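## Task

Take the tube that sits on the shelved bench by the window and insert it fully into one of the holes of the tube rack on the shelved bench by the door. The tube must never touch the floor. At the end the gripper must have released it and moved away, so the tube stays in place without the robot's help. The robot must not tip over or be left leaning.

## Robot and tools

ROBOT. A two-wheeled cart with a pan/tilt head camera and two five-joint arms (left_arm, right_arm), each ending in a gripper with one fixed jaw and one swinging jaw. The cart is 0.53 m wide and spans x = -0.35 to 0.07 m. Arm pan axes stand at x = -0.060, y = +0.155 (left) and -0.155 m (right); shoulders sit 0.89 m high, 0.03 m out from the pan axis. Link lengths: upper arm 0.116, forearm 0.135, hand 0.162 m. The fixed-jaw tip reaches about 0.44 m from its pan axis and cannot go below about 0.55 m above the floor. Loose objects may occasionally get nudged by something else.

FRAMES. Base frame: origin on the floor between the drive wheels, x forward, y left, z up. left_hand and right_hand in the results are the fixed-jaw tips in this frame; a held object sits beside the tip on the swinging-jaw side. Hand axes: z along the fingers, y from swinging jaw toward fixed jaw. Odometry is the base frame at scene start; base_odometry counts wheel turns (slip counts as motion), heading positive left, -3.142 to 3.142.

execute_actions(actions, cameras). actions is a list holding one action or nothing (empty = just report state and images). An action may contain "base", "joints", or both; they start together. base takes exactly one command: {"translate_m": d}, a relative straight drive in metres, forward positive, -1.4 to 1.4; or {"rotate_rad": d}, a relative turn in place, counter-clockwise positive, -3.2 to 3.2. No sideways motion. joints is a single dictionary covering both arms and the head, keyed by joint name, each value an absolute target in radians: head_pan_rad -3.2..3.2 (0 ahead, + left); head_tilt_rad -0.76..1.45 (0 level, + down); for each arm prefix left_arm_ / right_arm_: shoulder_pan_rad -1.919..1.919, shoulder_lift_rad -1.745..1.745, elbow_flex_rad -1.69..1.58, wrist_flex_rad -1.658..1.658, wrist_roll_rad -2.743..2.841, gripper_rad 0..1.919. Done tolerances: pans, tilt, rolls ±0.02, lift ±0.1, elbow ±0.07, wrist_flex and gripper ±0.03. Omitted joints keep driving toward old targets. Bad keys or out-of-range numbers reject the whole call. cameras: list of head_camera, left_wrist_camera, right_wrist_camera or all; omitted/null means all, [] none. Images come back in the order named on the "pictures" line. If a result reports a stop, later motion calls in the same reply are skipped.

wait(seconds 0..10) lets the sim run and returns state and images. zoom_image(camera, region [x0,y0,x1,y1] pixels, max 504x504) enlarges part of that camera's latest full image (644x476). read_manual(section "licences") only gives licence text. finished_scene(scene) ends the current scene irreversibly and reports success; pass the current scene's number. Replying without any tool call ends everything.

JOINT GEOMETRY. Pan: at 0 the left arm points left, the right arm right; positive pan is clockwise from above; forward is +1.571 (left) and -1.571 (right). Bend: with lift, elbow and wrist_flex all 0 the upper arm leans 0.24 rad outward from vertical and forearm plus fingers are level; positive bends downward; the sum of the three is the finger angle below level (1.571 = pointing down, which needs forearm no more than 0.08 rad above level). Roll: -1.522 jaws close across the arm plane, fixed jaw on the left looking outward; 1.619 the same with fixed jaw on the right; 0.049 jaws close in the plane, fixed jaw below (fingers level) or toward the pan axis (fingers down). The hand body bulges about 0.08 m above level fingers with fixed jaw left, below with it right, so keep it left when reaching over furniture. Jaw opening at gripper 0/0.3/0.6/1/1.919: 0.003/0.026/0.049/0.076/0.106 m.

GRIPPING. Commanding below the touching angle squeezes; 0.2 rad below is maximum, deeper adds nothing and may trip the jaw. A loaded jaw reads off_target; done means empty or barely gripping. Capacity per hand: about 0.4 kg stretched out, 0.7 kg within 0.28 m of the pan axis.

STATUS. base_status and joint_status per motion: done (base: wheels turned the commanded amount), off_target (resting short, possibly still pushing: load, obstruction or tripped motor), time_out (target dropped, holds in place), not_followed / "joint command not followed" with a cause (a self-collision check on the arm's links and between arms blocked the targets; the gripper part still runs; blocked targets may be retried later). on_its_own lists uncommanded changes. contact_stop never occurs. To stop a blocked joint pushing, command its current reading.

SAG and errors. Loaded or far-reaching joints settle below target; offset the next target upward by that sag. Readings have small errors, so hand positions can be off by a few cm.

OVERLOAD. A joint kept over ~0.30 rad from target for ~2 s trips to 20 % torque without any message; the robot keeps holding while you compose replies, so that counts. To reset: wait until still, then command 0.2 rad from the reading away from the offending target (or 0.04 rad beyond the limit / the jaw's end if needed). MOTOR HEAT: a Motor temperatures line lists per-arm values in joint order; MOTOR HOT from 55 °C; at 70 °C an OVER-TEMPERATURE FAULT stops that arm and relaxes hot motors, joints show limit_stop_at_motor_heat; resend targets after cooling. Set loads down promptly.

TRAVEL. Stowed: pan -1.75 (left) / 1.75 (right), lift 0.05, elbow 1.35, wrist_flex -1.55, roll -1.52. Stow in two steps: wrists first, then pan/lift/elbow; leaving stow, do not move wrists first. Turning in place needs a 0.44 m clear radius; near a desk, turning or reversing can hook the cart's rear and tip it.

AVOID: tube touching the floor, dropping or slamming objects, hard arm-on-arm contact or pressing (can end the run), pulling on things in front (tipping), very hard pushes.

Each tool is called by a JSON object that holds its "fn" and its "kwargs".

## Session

{"fn": "execute_actions", "kwargs": {"actions": []}}

Scene clock: 0.00 s.
Motor temperatures (°C, as the motors report them): left_arm=[27 29 28 27 30] | right_arm=[29 30 28 25 26]
base_odometry: x=+0.000 y=+0.000 heading=+0.000 (m, m, rad; odometry frame)
base_status: not commanded
joint_positions: head_pan_rad=-0.007 head_tilt_rad=-0.014 left_arm_shoulder_pan_rad=-1.766 left_arm_shoulder_lift_rad=+0.033 left_arm_elbow_flex_rad=+1.313 left_arm_wrist_flex_rad=-1.483 left_arm_wrist_roll_rad=-1.496 left_arm_gripper_rad=+1.920 right_arm_shoulder_pan_rad=+1.778 right_arm_shoulder_lift_rad=+0.073 right_arm_elbow_flex_rad=+1.292 right_arm_wrist_flex_rad=-1.633 right_arm_wrist_roll_rad=-1.551 right_arm_gripper_rad=+1.920
joint_status: not commanded
left_hand: x=-0.3100 y=+0.0978 z=+0.8966 quat_wxyz=(-0.063, -0.653, -0.073, +0.751) (m; base frame)
right_hand: x=-0.3102 y=-0.1104 z=+0.9158 quat_wxyz=(-0.071, +0.602, -0.071, -0.792) (m; base frame)
pictures: head_camera, left_wrist_camera, right_wrist_camera
Images, in order (width x height): head_camera 644x476, left_wrist_camera 644x476, right_wrist_camera 644x476.

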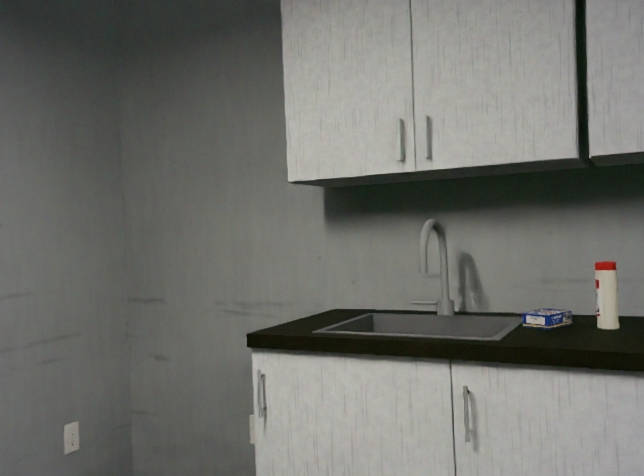

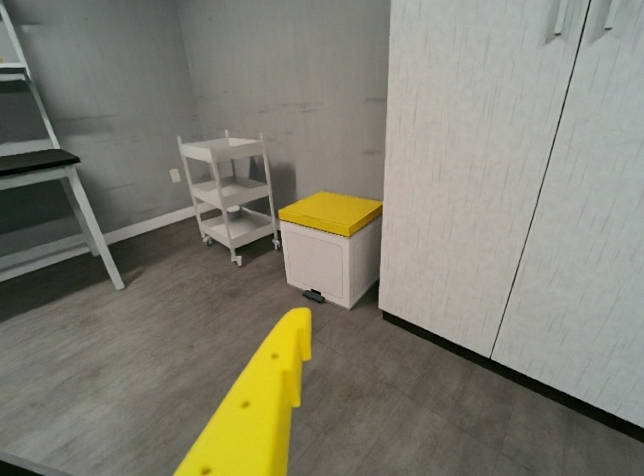

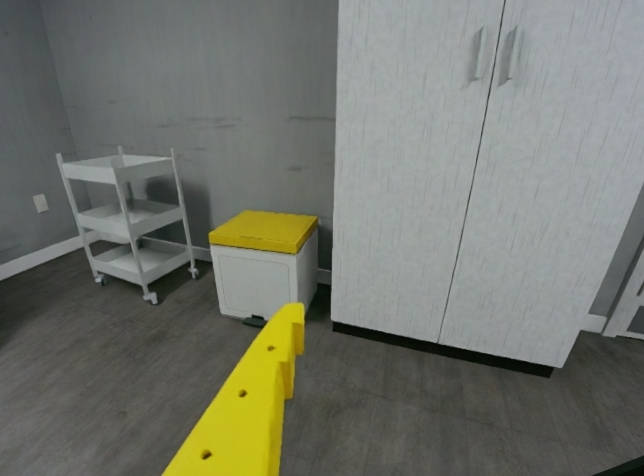

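{"fn": "execute_actions", "kwargs": {"actions": [{"base": {"rotate_rad": -1.85}, "joints": {"head_pan_rad": 0.0, "head_tilt_rad": 0.3}}]}}

Scene clock: 12.17 s.
Motor temperatures (°C, as the motors report them): left_arm=[27 29 28 27 30] | right_arm=[29 30 28 25 26]
base_odometry: x=-0.001 y=+0.000 heading=-1.849 (m, m, rad; odometry frame)
base_status: done
joint_positions: head_pan_rad=-0.007 head_tilt_rad=+0.293 left_arm_shoulder_pan_rad=-1.766 left_arm_shoulder_lift_rad=+0.033 left_arm_elbow_flex_rad=+1.313 left_arm_wrist_flex_rad=-1.483 left_arm_wrist_roll_rad=-1.496 left_arm_gripper_rad=+1.920 right_arm_shoulder_pan_rad=+1.778 right_arm_shoulder_lift_rad=+0.073 right_arm_elbow_flex_rad=+1.292 right_arm_wrist_flex_rad=-1.633 right_arm_wrist_roll_rad=-1.551 right_arm_gripper_rad=+1.920
joint_status: all done
left_hand: x=-0.3100 y=+0.0978 z=+0.8966 quat_wxyz=(-0.063, -0.653, -0.073, +0.751) (m; base frame)
right_hand: x=-0.3102 y=-0.1104 z=+0.9158 quat_wxyz=(-0.071, +0.602, -0.071, -0.792) (m; base frame)
pictures: head_camera, left_wrist_camera, right_wrist_camera
Images, in order (width x height): head_camera 644x476, left_wrist_camera 644x476, right_wrist_camera 644x476.

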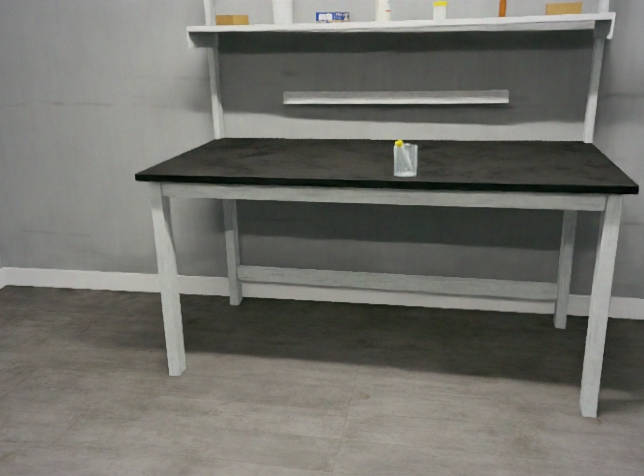

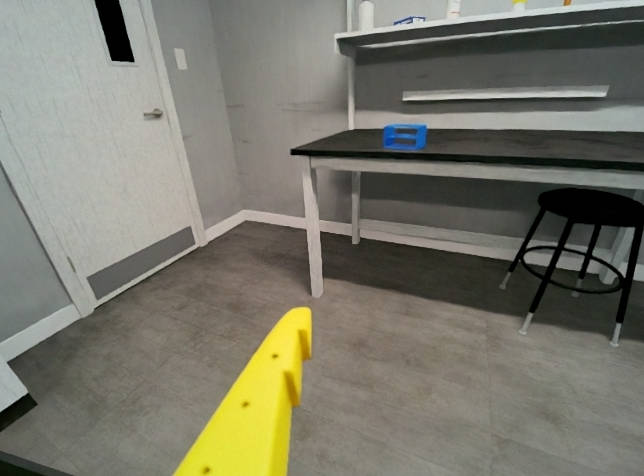

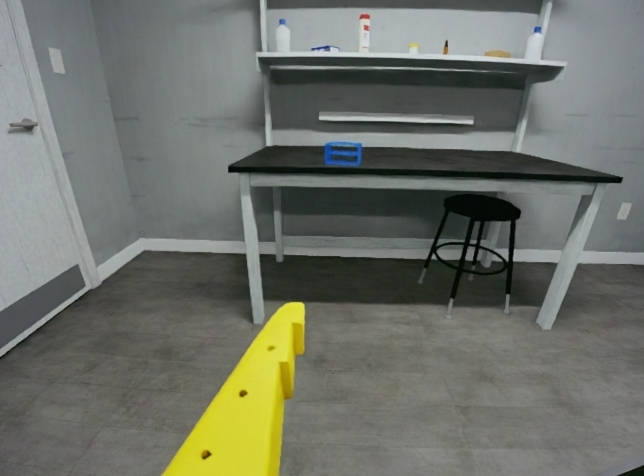

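{"fn": "zoom_image", "kwargs": {"camera": "head_camera", "region": [365, 125, 445, 195]}}

Region (365, 125, 445, 195) of head_camera's 644x476 image, scaled by 6.300; it fills the top 441 rows of this view, and the rest is white.

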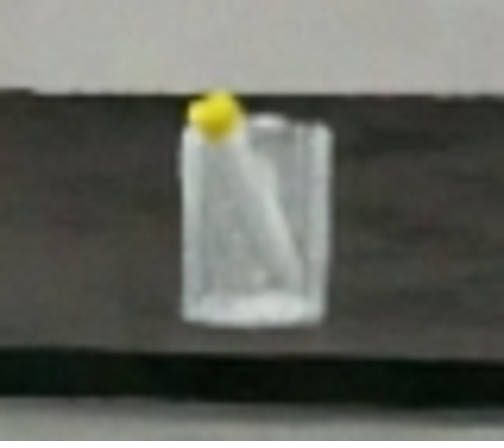

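{"fn": "execute_actions", "kwargs": {"actions": [{"base": {"translate_m": 1.4}, "joints": {"head_pan_rad": -0.2, "head_tilt_rad": 0.5, "right_arm_shoulder_pan_rad": -1.0, "right_arm_shoulder_lift_rad": -0.3, "right_arm_elbow_flex_rad": 0.6, "right_arm_gripper_rad": 0.7, "left_arm_shoulder_pan_rad": 1.9, "left_arm_shoulder_lift_rad": -0.3, "left_arm_elbow_flex_rad": 0.6, "left_arm_gripper_rad": 1.2}}], "cameras": []}}

{"fn": "execute_actions", "kwargs": {"actions": [{"base": {"rotate_rad": -0.25}, "joints": {"right_arm_wrist_flex_rad": -0.3, "left_arm_wrist_flex_rad": 0.1, "left_arm_wrist_roll_rad": -0.3}}], "cameras": ["head_camera"]}}

Scene clock: 67.07 s.
Motor temperatures (°C, as the motors report them): left_arm=[27 29 27 27 30] | right_arm=[29 30 28 25 26]
base_odometry: x=-0.385 y=-1.346 heading=-1.847 (m, m, rad; odometry frame)
base_status: done
joint_positions: head_pan_rad=-0.190 head_tilt_rad=+0.494 left_arm_shoulder_pan_rad=+1.891 left_arm_shoulder_lift_rad=-0.267 left_arm_elbow_flex_rad=+0.637 left_arm_wrist_flex_rad=-1.483 left_arm_wrist_roll_rad=-1.496 left_arm_gripper_rad=+1.211 right_arm_shoulder_pan_rad=-0.994 right_arm_shoulder_lift_rad=-0.268 right_arm_elbow_flex_rad=+0.630 right_arm_wrist_flex_rad=-1.633 right_arm_wrist_roll_rad=-1.551 right_arm_gripper_rad=+0.706
joint_status: all done
left_hand: x=+0.1575 y=+0.0909 z=+1.1100 quat_wxyz=(+0.959, +0.033, +0.224, -0.168) (m; base frame)
right_hand: x=+0.1145 y=-0.2593 z=+1.1203 quat_wxyz=(+0.952, +0.045, +0.143, -0.267) (m; base frame)
pictures: none
No camera images: the call's "cameras" was empty. Leave "cameras" out to get every camera's image.

Scene clock: 68.90 s.
Motor temperatures (°C, as the motors report them): left_arm=[27 29 27 27 30] | right_arm=[29 30 28 25 26]
base_odometry: x=-0.385 y=-1.346 heading=-2.095 (m, m, rad; odometry frame)
base_status: done
joint_positions: head_pan_rad=-0.190 head_tilt_rad=+0.494 left_arm_shoulder_pan_rad=+1.891 left_arm_shoulder_lift_rad=-0.269 left_arm_elbow_flex_rad=+0.637 left_arm_wrist_flex_rad=+0.094 left_arm_wrist_roll_rad=-0.305 left_arm_gripper_rad=+1.210 right_arm_shoulder_pan_rad=-0.996 right_arm_shoulder_lift_rad=-0.268 right_arm_elbow_flex_rad=+0.630 right_arm_wrist_flex_rad=-0.306 right_arm_wrist_roll_rad=-1.551 right_arm_gripper_rad=+0.706
joint_status: all done
left_hand: x=+0.2213 y=+0.0641 z=+0.8881 quat_wxyz=(+0.378, -0.368, +0.766, -0.366) (m; base frame)
right_hand: x=+0.2093 y=-0.3203 z=+0.9578 quat_wxyz=(+0.661, +0.216, +0.694, -0.185) (m; base frame)
pictures: head_camera
Images, in order (width x height): head_camera 644x476.

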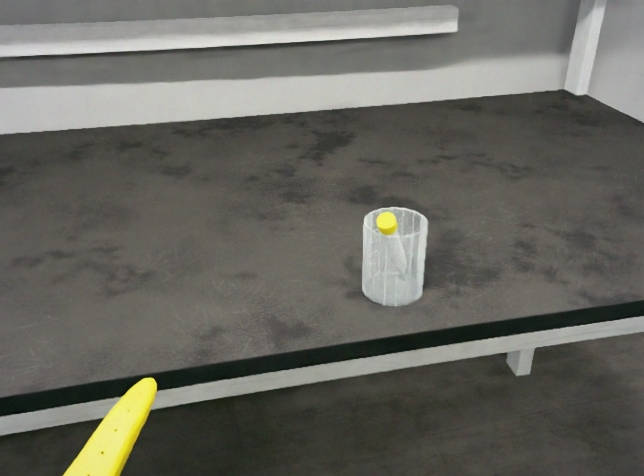

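{"fn": "zoom_image", "kwargs": {"camera": "head_camera", "region": [335, 195, 455, 320]}}

Region (335, 195, 455, 320) of head_camera's 644x476 image, scaled by 4.032; it fills the left 484 columns of this view, and the rest is white.

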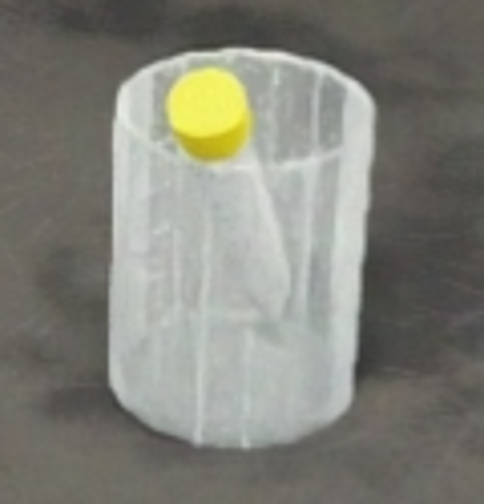

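{"fn": "execute_actions", "kwargs": {"actions": [{"base": {"translate_m": 0.3}, "joints": {"right_arm_shoulder_pan_rad": -1.433, "right_arm_shoulder_lift_rad": -0.06, "right_arm_elbow_flex_rad": 0.575, "right_arm_wrist_flex_rad": -0.477, "right_arm_wrist_roll_rad": -1.34, "right_arm_gripper_rad": 0.6, "head_pan_rad": -0.55, "head_tilt_rad": 0.75, "left_arm_wrist_flex_rad": -0.05}}]}}

Scene clock: 173.13 s.
Motor temperatures (°C, as the motors report them): left_arm=[27 29 28 27 30] | right_arm=[29 30 28 25 26]
base_odometry: x=-0.536 y=-1.606 heading=-2.098 (m, m, rad; odometry frame)
base_status: done
joint_positions: head_pan_rad=-0.540 head_tilt_rad=+0.745 left_arm_shoulder_pan_rad=+1.891 left_arm_shoulder_lift_rad=-0.269 left_arm_elbow_flex_rad=+0.637 left_arm_wrist_flex_rad=-0.032 left_arm_wrist_roll_rad=-0.305 left_arm_gripper_rad=+1.210 right_arm_shoulder_pan_rad=-1.427 right_arm_shoulder_lift_rad=-0.048 right_arm_elbow_flex_rad=+0.609 right_arm_wrist_flex_rad=-0.456 right_arm_wrist_roll_rad=-1.350 right_arm_gripper_rad=+0.606
joint_status: all done
left_hand: x=+0.2295 y=+0.0613 z=+0.9063 quat_wxyz=(+0.416, -0.353, +0.735, -0.402) (m; base frame)
right_hand: x=+0.2671 y=-0.1948 z=+0.9222 quat_wxyz=(+0.661, -0.010, +0.743, -0.105) (m; base frame)
pictures: head_camera, left_wrist_camera, right_wrist_camera
Images, in order (width x height): head_camera 644x476, left_wrist_camera 644x476, right_wrist_camera 644x476.

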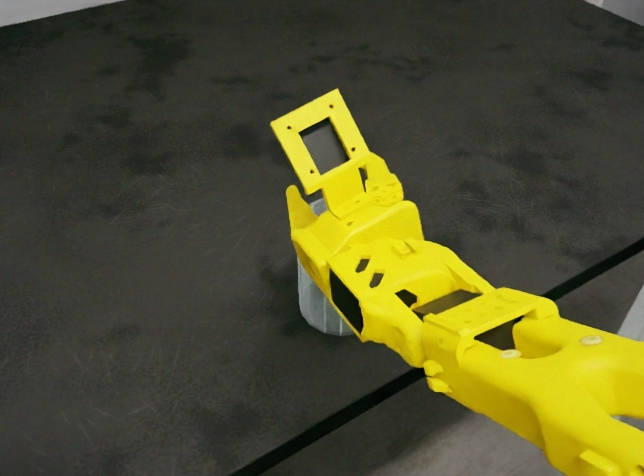

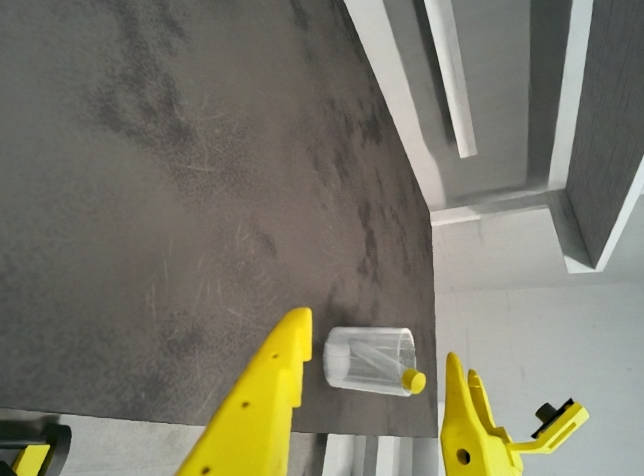

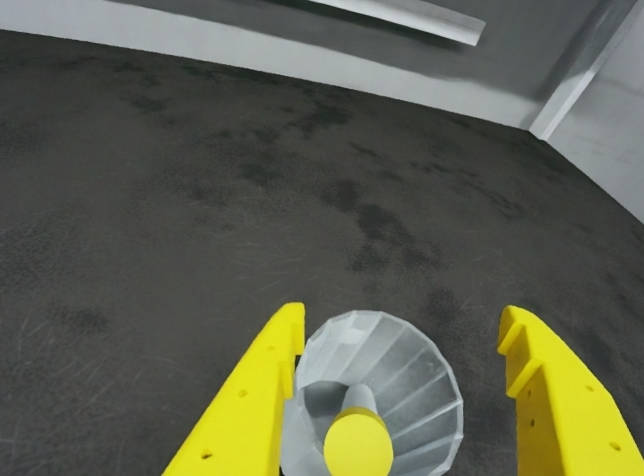

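{"fn": "zoom_image", "kwargs": {"camera": "left_wrist_camera", "region": [310, 310, 520, 476]}}

Region (310, 310, 520, 476) of left_wrist_camera's 644x476 image, scaled by 2.400; it fills the top 398 rows of this view, and the rest is white.

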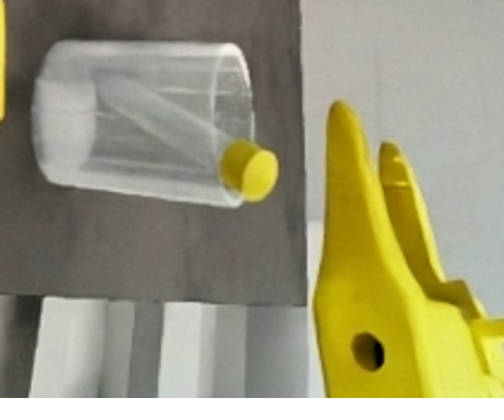

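{"fn": "execute_actions", "kwargs": {"actions": [{"base": {"translate_m": -0.016}, "joints": {"right_arm_shoulder_pan_rad": -1.405, "right_arm_shoulder_lift_rad": 0.109, "right_arm_elbow_flex_rad": 0.664, "right_arm_wrist_flex_rad": -0.713, "right_arm_wrist_roll_rad": -1.24}}], "cameras": ["left_wrist_camera", "right_wrist_camera"]}}

{"fn": "zoom_image", "kwargs": {"camera": "left_wrist_camera", "region": [330, 300, 490, 430]}}

Scene clock: 211.87 s.
Motor temperatures (°C, as the motors report them): left_arm=[27 30 28 27 30] | right_arm=[29 30 29 25 26]
base_odometry: x=-0.528 y=-1.591 heading=-2.098 (m, m, rad; odometry frame)
base_status: done
joint_positions: head_pan_rad=-0.540 head_tilt_rad=+0.745 left_arm_shoulder_pan_rad=+1.891 left_arm_shoulder_lift_rad=-0.269 left_arm_elbow_flex_rad=+0.637 left_arm_wrist_flex_rad=-0.032 left_arm_wrist_roll_rad=-0.305 left_arm_gripper_rad=+1.210 right_arm_shoulder_pan_rad=-1.410 right_arm_shoulder_lift_rad=+0.122 right_arm_elbow_flex_rad=+0.672 right_arm_wrist_flex_rad=-0.694 right_arm_wrist_roll_rad=-1.250 right_arm_gripper_rad=+0.606
joint_status: all done
left_hand: x=+0.2295 y=+0.0613 z=+0.9063 quat_wxyz=(+0.416, -0.353, +0.735, -0.402) (m; base frame)
right_hand: x=+0.2666 y=-0.2005 z=+0.8915 quat_wxyz=(+0.655, -0.041, +0.740, -0.144) (m; base frame)
pictures: left_wrist_camera, right_wrist_camera
Images, in order (width x height): left_wrist_camera 644x476, right_wrist_camera 644x476.

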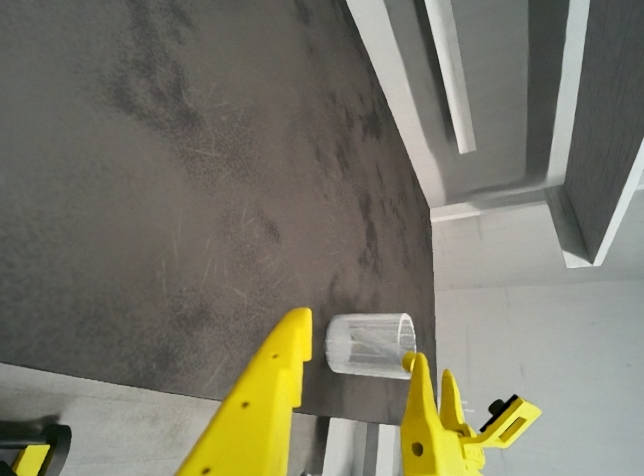

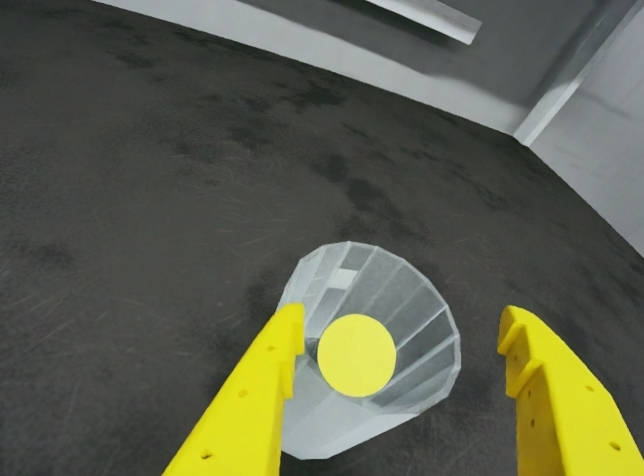

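Region (330, 300, 490, 430) of left_wrist_camera's 644x476 image, scaled by 3.150; it fills the top 410 rows of this view, and the rest is white.

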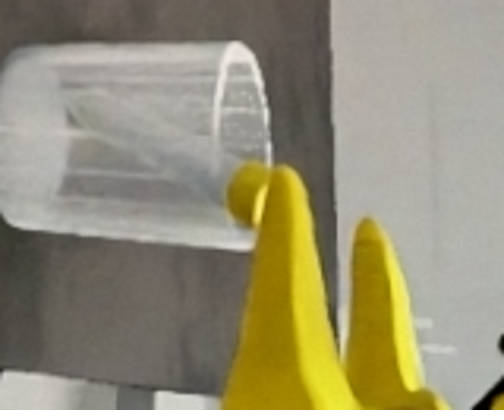

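{"fn": "execute_actions", "kwargs": {"actions": [{"joints": {"right_arm_shoulder_lift_rad": 0.239, "right_arm_elbow_flex_rad": 0.581, "right_arm_wrist_flex_rad": -0.782}}], "cameras": ["left_wrist_camera", "right_wrist_camera"]}}

{"fn": "zoom_image", "kwargs": {"camera": "left_wrist_camera", "region": [330, 300, 490, 430]}}

Scene clock: 236.13 s.
Motor temperatures (°C, as the motors report them): left_arm=[27 30 28 27 30] | right_arm=[29 30 29 25 26]
base_odometry: x=-0.528 y=-1.591 heading=-2.098 (m, m, rad; odometry frame)
base_status: not commanded
joint_positions: head_pan_rad=-0.540 head_tilt_rad=+0.745 left_arm_shoulder_pan_rad=+1.891 left_arm_shoulder_lift_rad=-0.269 left_arm_elbow_flex_rad=+0.637 left_arm_wrist_flex_rad=-0.032 left_arm_wrist_roll_rad=-0.305 left_arm_gripper_rad=+1.210 right_arm_shoulder_pan_rad=-1.410 right_arm_shoulder_lift_rad=+0.252 right_arm_elbow_flex_rad=+0.612 right_arm_wrist_flex_rad=-0.761 right_arm_wrist_roll_rad=-1.250 right_arm_gripper_rad=+0.606
joint_status: all done
left_hand: x=+0.2295 y=+0.0613 z=+0.9063 quat_wxyz=(+0.416, -0.353, +0.735, -0.402) (m; base frame)
right_hand: x=+0.2734 y=-0.2016 z=+0.8780 quat_wxyz=(+0.654, -0.041, +0.741, -0.144) (m; base frame)
pictures: left_wrist_camera, right_wrist_camera
Images, in order (width x height): left_wrist_camera 644x476, right_wrist_camera 644x476.

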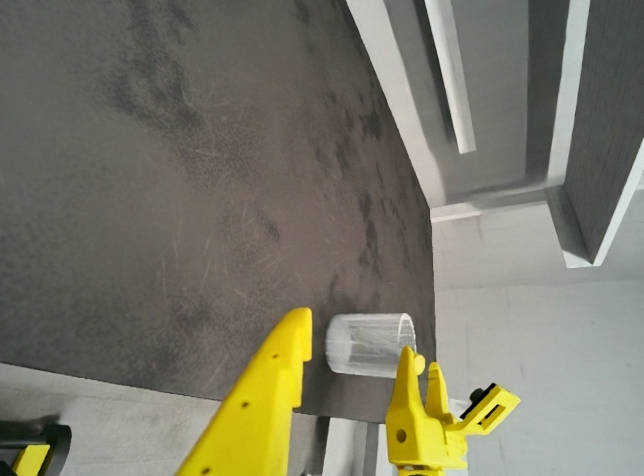

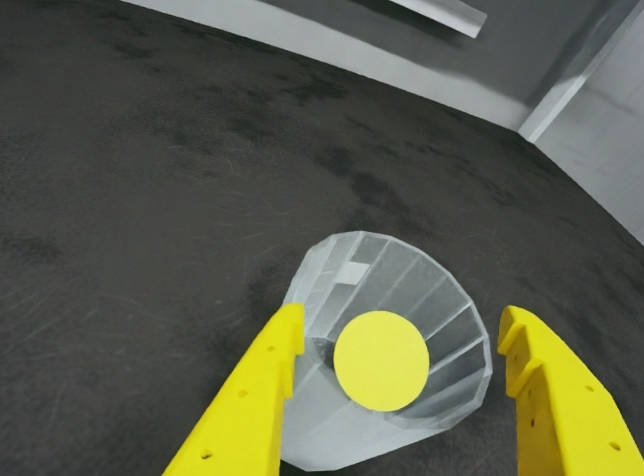

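Region (330, 300, 490, 430) of left_wrist_camera's 644x476 image, scaled by 3.150; it fills the top 410 rows of this view, and the rest is white.

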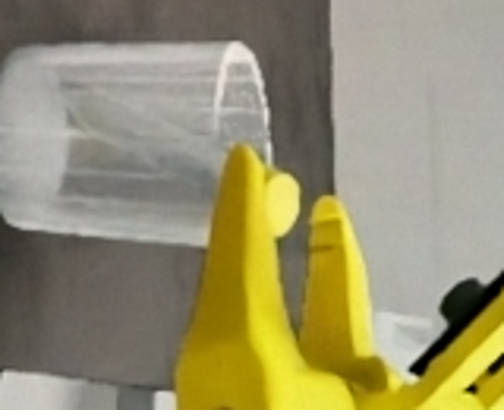

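{"fn": "execute_actions", "kwargs": {"actions": [{"joints": {"right_arm_shoulder_pan_rad": -1.387, "right_arm_shoulder_lift_rad": 0.266, "right_arm_wrist_flex_rad": -0.809}}], "cameras": ["left_wrist_camera", "right_wrist_camera"]}}

{"fn": "zoom_image", "kwargs": {"camera": "left_wrist_camera", "region": [330, 300, 490, 430]}}

Scene clock: 258.17 s.
Motor temperatures (°C, as the motors report them): left_arm=[27 30 28 27 30] | right_arm=[29 30 29 25 26]
base_odometry: x=-0.528 y=-1.591 heading=-2.098 (m, m, rad; odometry frame)
base_status: not commanded
joint_positions: head_pan_rad=-0.540 head_tilt_rad=+0.745 left_arm_shoulder_pan_rad=+1.891 left_arm_shoulder_lift_rad=-0.269 left_arm_elbow_flex_rad=+0.637 left_arm_wrist_flex_rad=-0.032 left_arm_wrist_roll_rad=-0.305 left_arm_gripper_rad=+1.210 right_arm_shoulder_pan_rad=-1.395 right_arm_shoulder_lift_rad=+0.278 right_arm_elbow_flex_rad=+0.611 right_arm_wrist_flex_rad=-0.789 right_arm_wrist_roll_rad=-1.250 right_arm_gripper_rad=+0.606
joint_status: all done
left_hand: x=+0.2295 y=+0.0613 z=+0.9063 quat_wxyz=(+0.416, -0.353, +0.735, -0.402) (m; base frame)
right_hand: x=+0.2729 y=-0.2068 z=+0.8748 quat_wxyz=(+0.654, -0.035, +0.741, -0.149) (m; base frame)
pictures: left_wrist_camera, right_wrist_camera
Images, in order (width x height): left_wrist_camera 644x476, right_wrist_camera 644x476.

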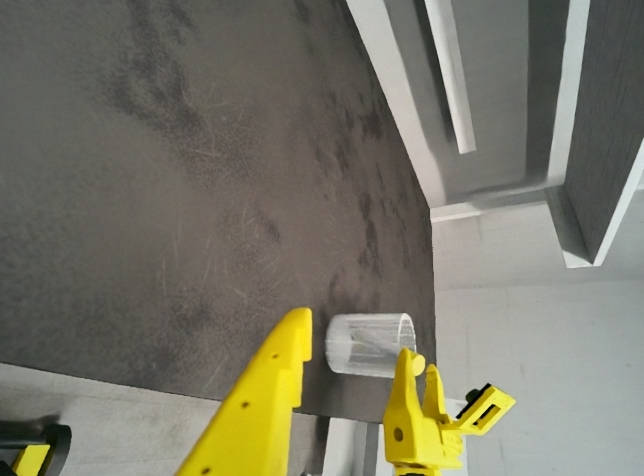

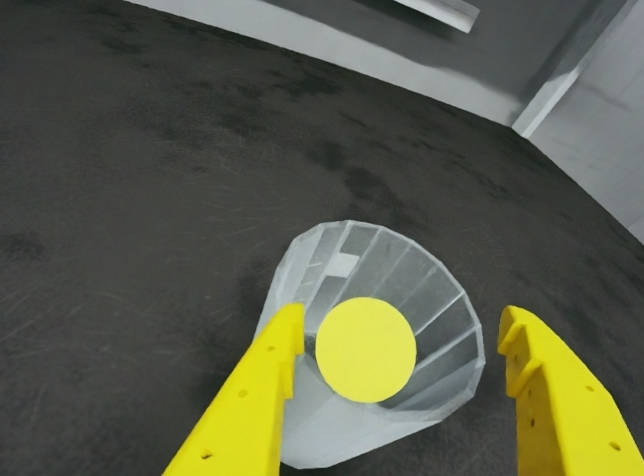

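Region (330, 300, 490, 430) of left_wrist_camera's 644x476 image, scaled by 3.150; it fills the top 410 rows of this view, and the rest is white.

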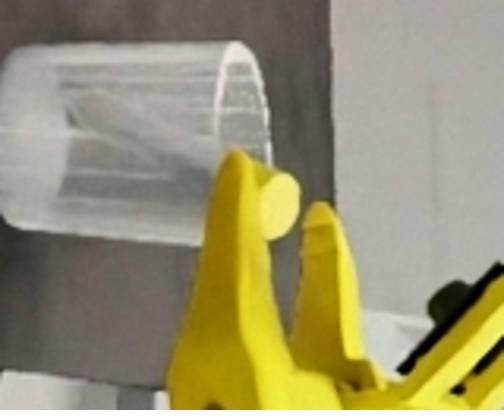

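{"fn": "execute_actions", "kwargs": {"actions": [{"joints": {"right_arm_gripper_rad": 0.05}}], "cameras": ["left_wrist_camera", "right_wrist_camera"]}}

Scene clock: 264.60 s.
Motor temperatures (°C, as the motors report them): left_arm=[27 30 28 27 30] | right_arm=[29 30 29 25 26]
base_odometry: x=-0.528 y=-1.591 heading=-2.098 (m, m, rad; odometry frame)
base_status: not commanded
joint_positions: head_pan_rad=-0.540 head_tilt_rad=+0.745 left_arm_shoulder_pan_rad=+1.891 left_arm_shoulder_lift_rad=-0.269 left_arm_elbow_flex_rad=+0.637 left_arm_wrist_flex_rad=-0.032 left_arm_wrist_roll_rad=-0.305 left_arm_gripper_rad=+1.210 right_arm_shoulder_pan_rad=-1.393 right_arm_shoulder_lift_rad=+0.278 right_arm_elbow_flex_rad=+0.611 right_arm_wrist_flex_rad=-0.789 right_arm_wrist_roll_rad=-1.250 right_arm_gripper_rad=+0.230
joint_status: right_arm_gripper_rad off_target (ended at +0.230, target +0.050)
left_hand: x=+0.2295 y=+0.0613 z=+0.9063 quat_wxyz=(+0.416, -0.353, +0.735, -0.402) (m; base frame)
right_hand: x=+0.2728 y=-0.2073 z=+0.8748 quat_wxyz=(+0.654, -0.035, +0.741, -0.150) (m; base frame)
pictures: left_wrist_camera, right_wrist_camera
Images, in order (width x height): left_wrist_camera 644x476, right_wrist_camera 644x476.

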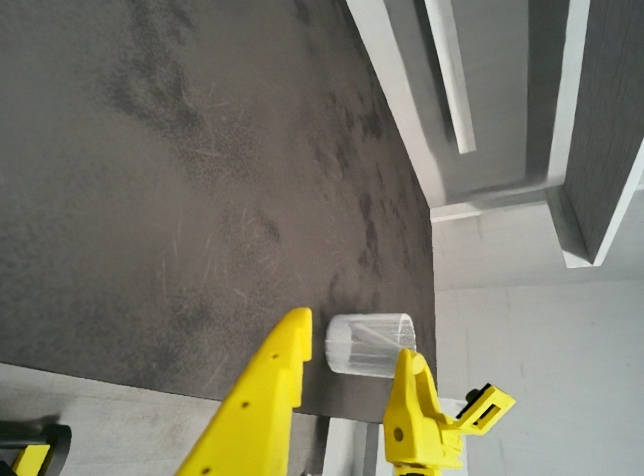

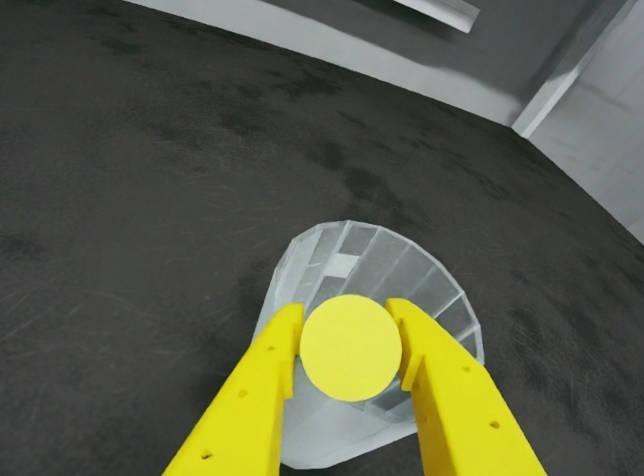

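{"fn": "execute_actions", "kwargs": {"actions": [{"joints": {"right_arm_shoulder_lift_rad": -0.017, "right_arm_wrist_flex_rad": -0.484}}], "cameras": ["left_wrist_camera", "right_wrist_camera"]}}

Scene clock: 280.97 s.
Motor temperatures (°C, as the motors report them): left_arm=[27 30 28 27 30] | right_arm=[29 30 29 25 26]
base_odometry: x=-0.528 y=-1.591 heading=-2.098 (m, m, rad; odometry frame)
base_status: not commanded
joint_positions: head_pan_rad=-0.540 head_tilt_rad=+0.745 left_arm_shoulder_pan_rad=+1.891 left_arm_shoulder_lift_rad=-0.269 left_arm_elbow_flex_rad=+0.637 left_arm_wrist_flex_rad=-0.032 left_arm_wrist_roll_rad=-0.305 left_arm_gripper_rad=+1.210 right_arm_shoulder_pan_rad=-1.393 right_arm_shoulder_lift_rad=+0.031 right_arm_elbow_flex_rad=+0.611 right_arm_wrist_flex_rad=-0.488 right_arm_wrist_roll_rad=-1.250 right_arm_gripper_rad=+0.230
joint_status: all done
left_hand: x=+0.2295 y=+0.0613 z=+0.9063 quat_wxyz=(+0.416, -0.353, +0.735, -0.402) (m; base frame)
right_hand: x=+0.2674 y=-0.2063 z=+0.9022 quat_wxyz=(+0.634, -0.036, +0.758, -0.145) (m; base frame)
pictures: left_wrist_camera, right_wrist_camera
Images, in order (width x height): left_wrist_camera 644x476, right_wrist_camera 644x476.

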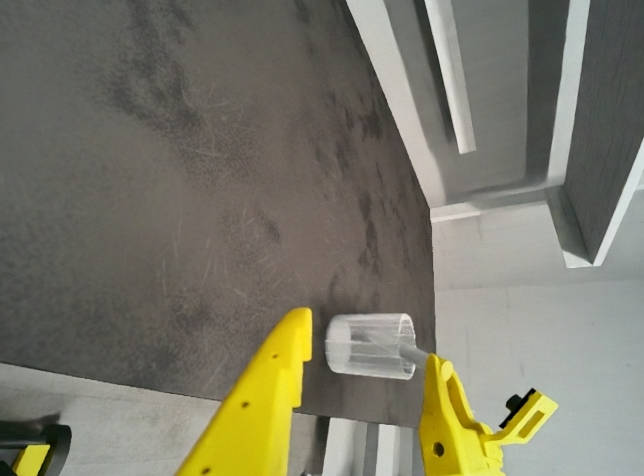

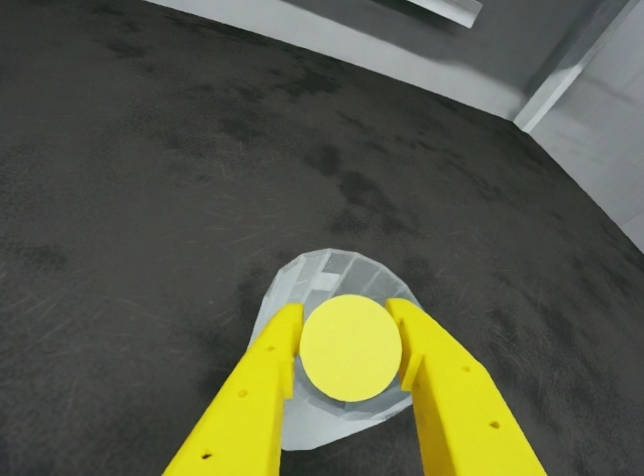

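{"fn": "execute_actions", "kwargs": {"actions": [{"joints": {"right_arm_shoulder_lift_rad": -0.31, "right_arm_wrist_flex_rad": -0.18}}], "cameras": []}}

{"fn": "execute_actions", "kwargs": {"actions": [{"joints": {"right_arm_elbow_flex_rad": 0.05, "right_arm_wrist_flex_rad": 0.36}}], "cameras": ["left_wrist_camera", "right_wrist_camera"]}}

Scene clock: 291.57 s.
Motor temperatures (°C, as the motors report them): left_arm=[27 30 28 27 30] | right_arm=[29 30 29 25 26]
base_odometry: x=-0.528 y=-1.591 heading=-2.098 (m, m, rad; odometry frame)
base_status: not commanded
joint_positions: head_pan_rad=-0.540 head_tilt_rad=+0.745 left_arm_shoulder_pan_rad=+1.891 left_arm_shoulder_lift_rad=-0.269 left_arm_elbow_flex_rad=+0.637 left_arm_wrist_flex_rad=-0.032 left_arm_wrist_roll_rad=-0.305 left_arm_gripper_rad=+1.210 right_arm_shoulder_pan_rad=-1.393 right_arm_shoulder_lift_rad=-0.266 right_arm_elbow_flex_rad=+0.611 right_arm_wrist_flex_rad=-0.185 right_arm_wrist_roll_rad=-1.250 right_arm_gripper_rad=+0.230
joint_status: all done
left_hand: x=+0.2295 y=+0.0613 z=+0.9063 quat_wxyz=(+0.416, -0.353, +0.735, -0.402) (m; base frame)
right_hand: x=+0.2510 y=-0.2034 z=+0.9415 quat_wxyz=(+0.632, -0.036, +0.760, -0.145) (m; base frame)
pictures: none
No camera images: the call's "cameras" was empty. Leave "cameras" out to get every camera's image.

Scene clock: 292.73 s.
Motor temperatures (°C, as the motors report them): left_arm=[27 30 28 27 30] | right_arm=[29 30 29 25 26]
base_odometry: x=-0.528 y=-1.591 heading=-2.098 (m, m, rad; odometry frame)
base_status: not commanded
joint_positions: head_pan_rad=-0.540 head_tilt_rad=+0.745 left_arm_shoulder_pan_rad=+1.891 left_arm_shoulder_lift_rad=-0.269 left_arm_elbow_flex_rad=+0.637 left_arm_wrist_flex_rad=-0.032 left_arm_wrist_roll_rad=-0.305 left_arm_gripper_rad=+1.210 right_arm_shoulder_pan_rad=-1.393 right_arm_shoulder_lift_rad=-0.268 right_arm_elbow_flex_rad=+0.089 right_arm_wrist_flex_rad=+0.355 right_arm_wrist_roll_rad=-1.250 right_arm_gripper_rad=+0.230
joint_status: all done
left_hand: x=+0.2295 y=+0.0613 z=+0.9063 quat_wxyz=(+0.416, -0.353, +0.735, -0.402) (m; base frame)
right_hand: x=+0.2534 y=-0.2038 z=+1.0086 quat_wxyz=(+0.626, -0.036, +0.766, -0.143) (m; base frame)
pictures: left_wrist_camera, right_wrist_camera
Images, in order (width x height): left_wrist_camera 644x476, right_wrist_camera 644x476.

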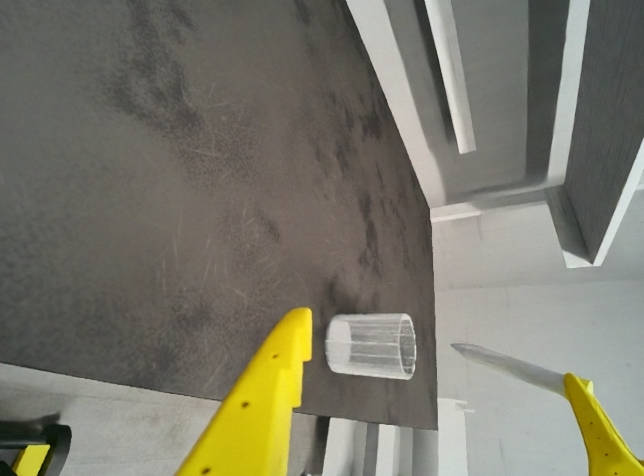

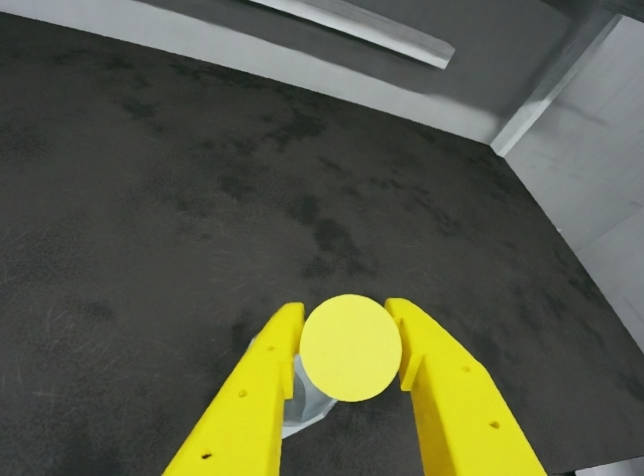

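{"fn": "execute_actions", "kwargs": {"actions": [{"base": {"translate_m": -0.32}, "joints": {"right_arm_elbow_flex_rad": -0.255, "right_arm_wrist_flex_rad": 0.975, "right_arm_wrist_roll_rad": -1.56, "right_arm_shoulder_pan_rad": -1.55, "head_pan_rad": 0.0, "head_tilt_rad": 0.3}}], "cameras": []}}

{"fn": "execute_actions", "kwargs": {"actions": [{"base": {"rotate_rad": -2.9}}]}}

Scene clock: 342.87 s.
Motor temperatures (°C, as the motors report them): left_arm=[27 30 28 27 30] | right_arm=[29 30 29 25 26]
base_odometry: x=-0.366 y=-1.315 heading=-2.098 (m, m, rad; odometry frame)
base_status: done
joint_positions: head_pan_rad=-0.010 head_tilt_rad=+0.313 left_arm_shoulder_pan_rad=+1.891 left_arm_shoulder_lift_rad=-0.269 left_arm_elbow_flex_rad=+0.637 left_arm_wrist_flex_rad=-0.032 left_arm_wrist_roll_rad=-0.305 left_arm_gripper_rad=+1.210 right_arm_shoulder_pan_rad=-1.543 right_arm_shoulder_lift_rad=-0.272 right_arm_elbow_flex_rad=-0.219 right_arm_wrist_flex_rad=+0.969 right_arm_wrist_roll_rad=-1.549 right_arm_gripper_rad=+0.230
joint_status: all done
left_hand: x=+0.2295 y=+0.0613 z=+0.9063 quat_wxyz=(+0.416, -0.353, +0.735, -0.402) (m; base frame)
right_hand: x=+0.2262 y=-0.1551 z=+1.0045 quat_wxyz=(+0.520, +0.023, +0.854, +0.000) (m; base frame)
pictures: none
No camera images: the call's "cameras" was empty. Leave "cameras" out to get every camera's image.

Scene clock: 347.17 s.
Motor temperatures (°C, as the motors report them): left_arm=[27 30 28 27 30] | right_arm=[29 30 29 25 26]
base_odometry: x=-0.366 y=-1.314 heading=+1.286 (m, m, rad; odometry frame)
base_status: done
joint_positions: head_pan_rad=-0.010 head_tilt_rad=+0.313 left_arm_shoulder_pan_rad=+1.891 left_arm_shoulder_lift_rad=-0.269 left_arm_elbow_flex_rad=+0.637 left_arm_wrist_flex_rad=-0.032 left_arm_wrist_roll_rad=-0.305 left_arm_gripper_rad=+1.210 right_arm_shoulder_pan_rad=-1.545 right_arm_shoulder_lift_rad=-0.272 right_arm_elbow_flex_rad=-0.219 right_arm_wrist_flex_rad=+0.969 right_arm_wrist_roll_rad=-1.549 right_arm_gripper_rad=+0.230
joint_status: not commanded
left_hand: x=+0.2295 y=+0.0613 z=+0.9063 quat_wxyz=(+0.416, -0.353, +0.735, -0.402) (m; base frame)
right_hand: x=+0.2262 y=-0.1547 z=+1.0045 quat_wxyz=(+0.520, +0.023, +0.854, +0.000) (m; base frame)
pictures: head_camera, left_wrist_camera, right_wrist_camera
Images, in order (width x height): head_camera 644x476, left_wrist_camera 644x476, right_wrist_camera 644x476.

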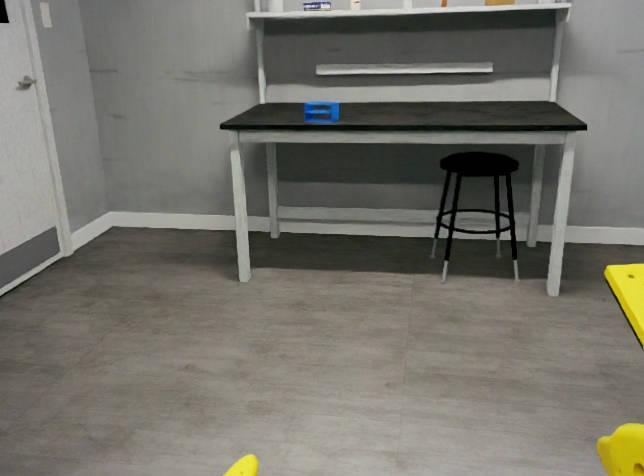

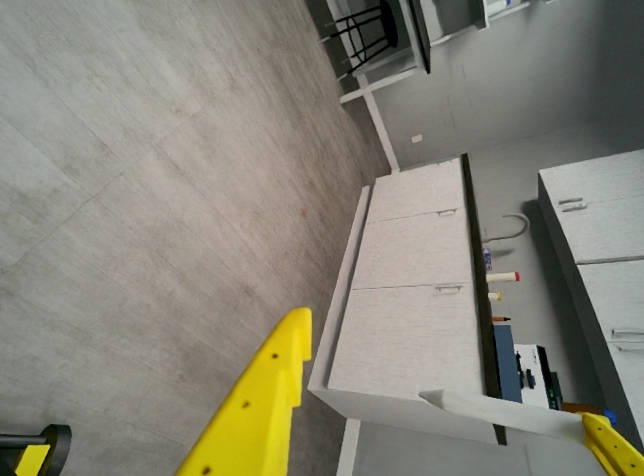

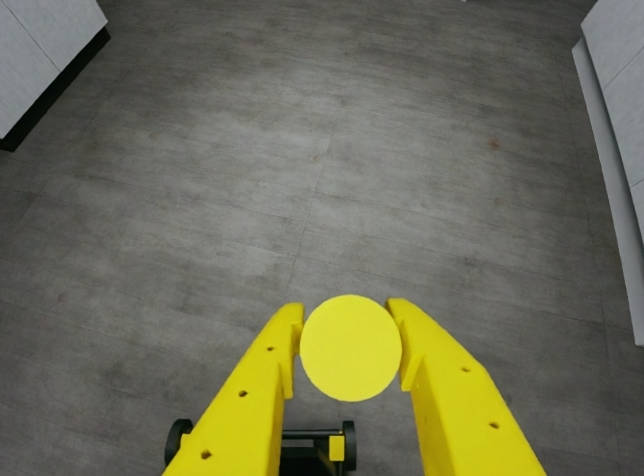

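{"fn": "execute_actions", "kwargs": {"actions": [{"base": {"translate_m": 1.4}, "joints": {"right_arm_shoulder_lift_rad": -0.1, "right_arm_elbow_flex_rad": -0.545, "right_arm_wrist_flex_rad": 1.196, "head_tilt_rad": 0.38}}], "cameras": ["head_camera", "left_wrist_camera"]}}

Scene clock: 376.67 s.
Motor temperatures (°C, as the motors report them): left_arm=[27 30 29 27 30] | right_arm=[29 30 29 25 26]
base_odometry: x=+0.028 y=+0.029 heading=+1.289 (m, m, rad; odometry frame)
base_status: done
joint_positions: head_pan_rad=-0.010 head_tilt_rad=+0.374 left_arm_shoulder_pan_rad=+1.891 left_arm_shoulder_lift_rad=-0.269 left_arm_elbow_flex_rad=+0.637 left_arm_wrist_flex_rad=-0.032 left_arm_wrist_roll_rad=-0.305 left_arm_gripper_rad=+1.210 right_arm_shoulder_pan_rad=-1.545 right_arm_shoulder_lift_rad=-0.090 right_arm_elbow_flex_rad=-0.512 right_arm_wrist_flex_rad=+1.191 right_arm_wrist_roll_rad=-1.549 right_arm_gripper_rad=+0.230
joint_status: all done
left_hand: x=+0.2295 y=+0.0613 z=+0.9063 quat_wxyz=(+0.416, -0.353, +0.735, -0.402) (m; base frame)
right_hand: x=+0.2300 y=-0.1548 z=+1.0001 quat_wxyz=(+0.471, +0.023, +0.882, +0.000) (m; base frame)
pictures: head_camera, left_wrist_camera
Images, in order (width x height): head_camera 644x476, left_wrist_camera 644x476.

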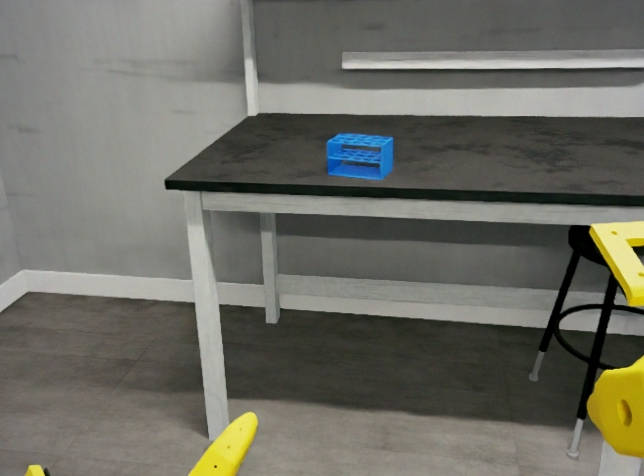

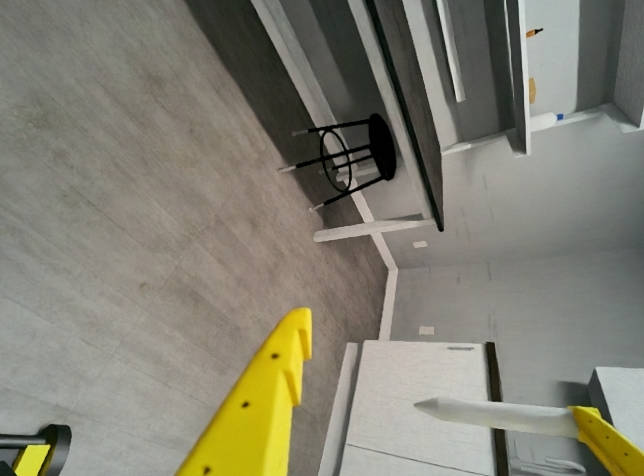

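{"fn": "execute_actions", "kwargs": {"actions": [{"base": {"translate_m": 0.93}, "joints": {"head_pan_rad": -0.1, "head_tilt_rad": 0.62}}]}}

Scene clock: 394.07 s.
Motor temperatures (°C, as the motors report them): left_arm=[27 30 29 27 30] | right_arm=[29 30 29 25 26]
base_odometry: x=+0.284 y=+0.924 heading=+1.292 (m, m, rad; odometry frame)
base_status: done
joint_positions: head_pan_rad=-0.090 head_tilt_rad=+0.614 left_arm_shoulder_pan_rad=+1.891 left_arm_shoulder_lift_rad=-0.269 left_arm_elbow_flex_rad=+0.637 left_arm_wrist_flex_rad=-0.032 left_arm_wrist_roll_rad=-0.305 left_arm_gripper_rad=+1.210 right_arm_shoulder_pan_rad=-1.545 right_arm_shoulder_lift_rad=-0.090 right_arm_elbow_flex_rad=-0.512 right_arm_wrist_flex_rad=+1.191 right_arm_wrist_roll_rad=-1.549 right_arm_gripper_rad=+0.230
joint_status: all done
left_hand: x=+0.2295 y=+0.0613 z=+0.9063 quat_wxyz=(+0.416, -0.353, +0.735, -0.402) (m; base frame)
right_hand: x=+0.2300 y=-0.1548 z=+1.0001 quat_wxyz=(+0.471, +0.023, +0.882, +0.000) (m; base frame)
pictures: head_camera, left_wrist_camera, right_wrist_camera
Images, in order (width x height): head_camera 644x476, left_wrist_camera 644x476, right_wrist_camera 644x476.

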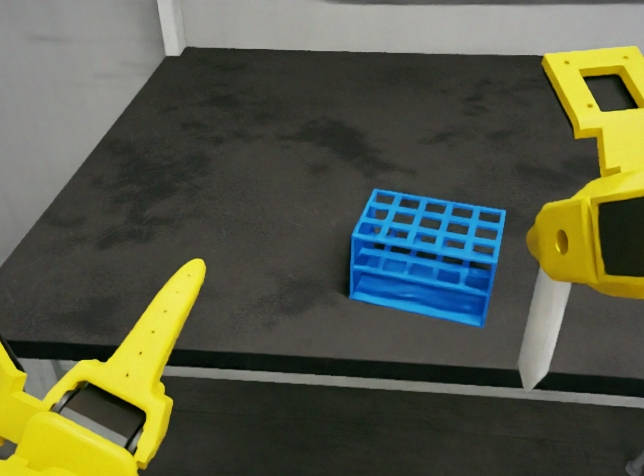

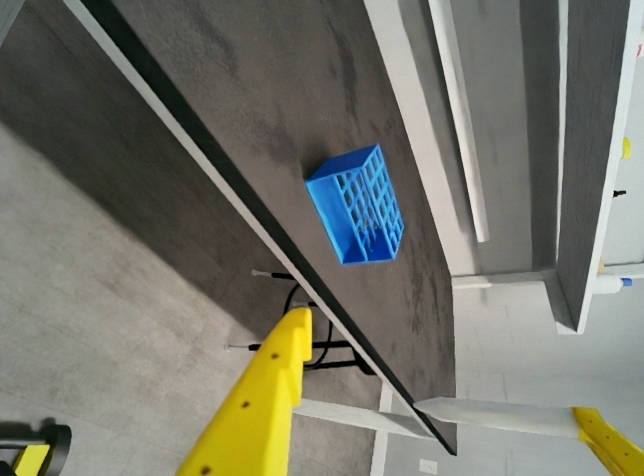

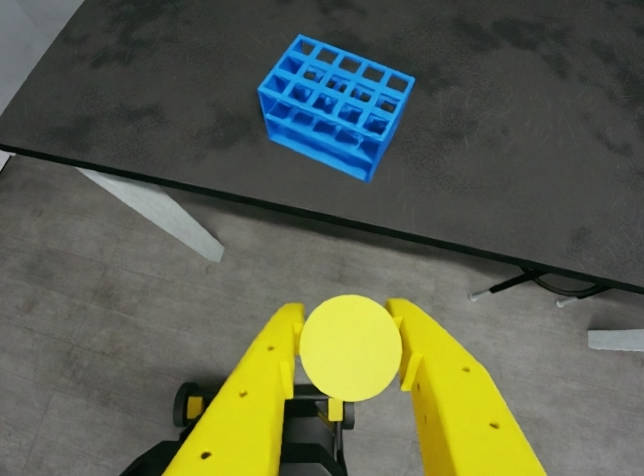

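{"fn": "zoom_image", "kwargs": {"camera": "head_camera", "region": [335, 175, 585, 400]}}

Region (335, 175, 585, 400) of head_camera's 644x476 image, scaled by 2.016; it fills the top 454 rows of this view, and the rest is white.

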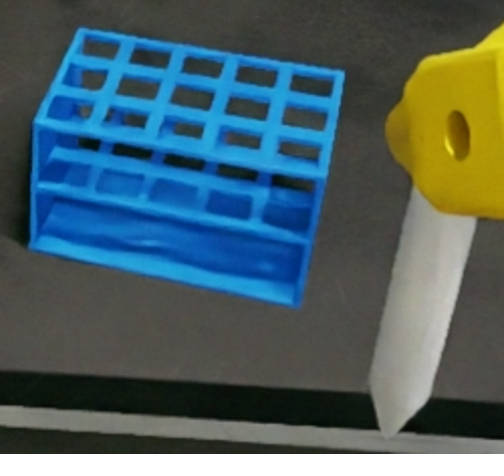

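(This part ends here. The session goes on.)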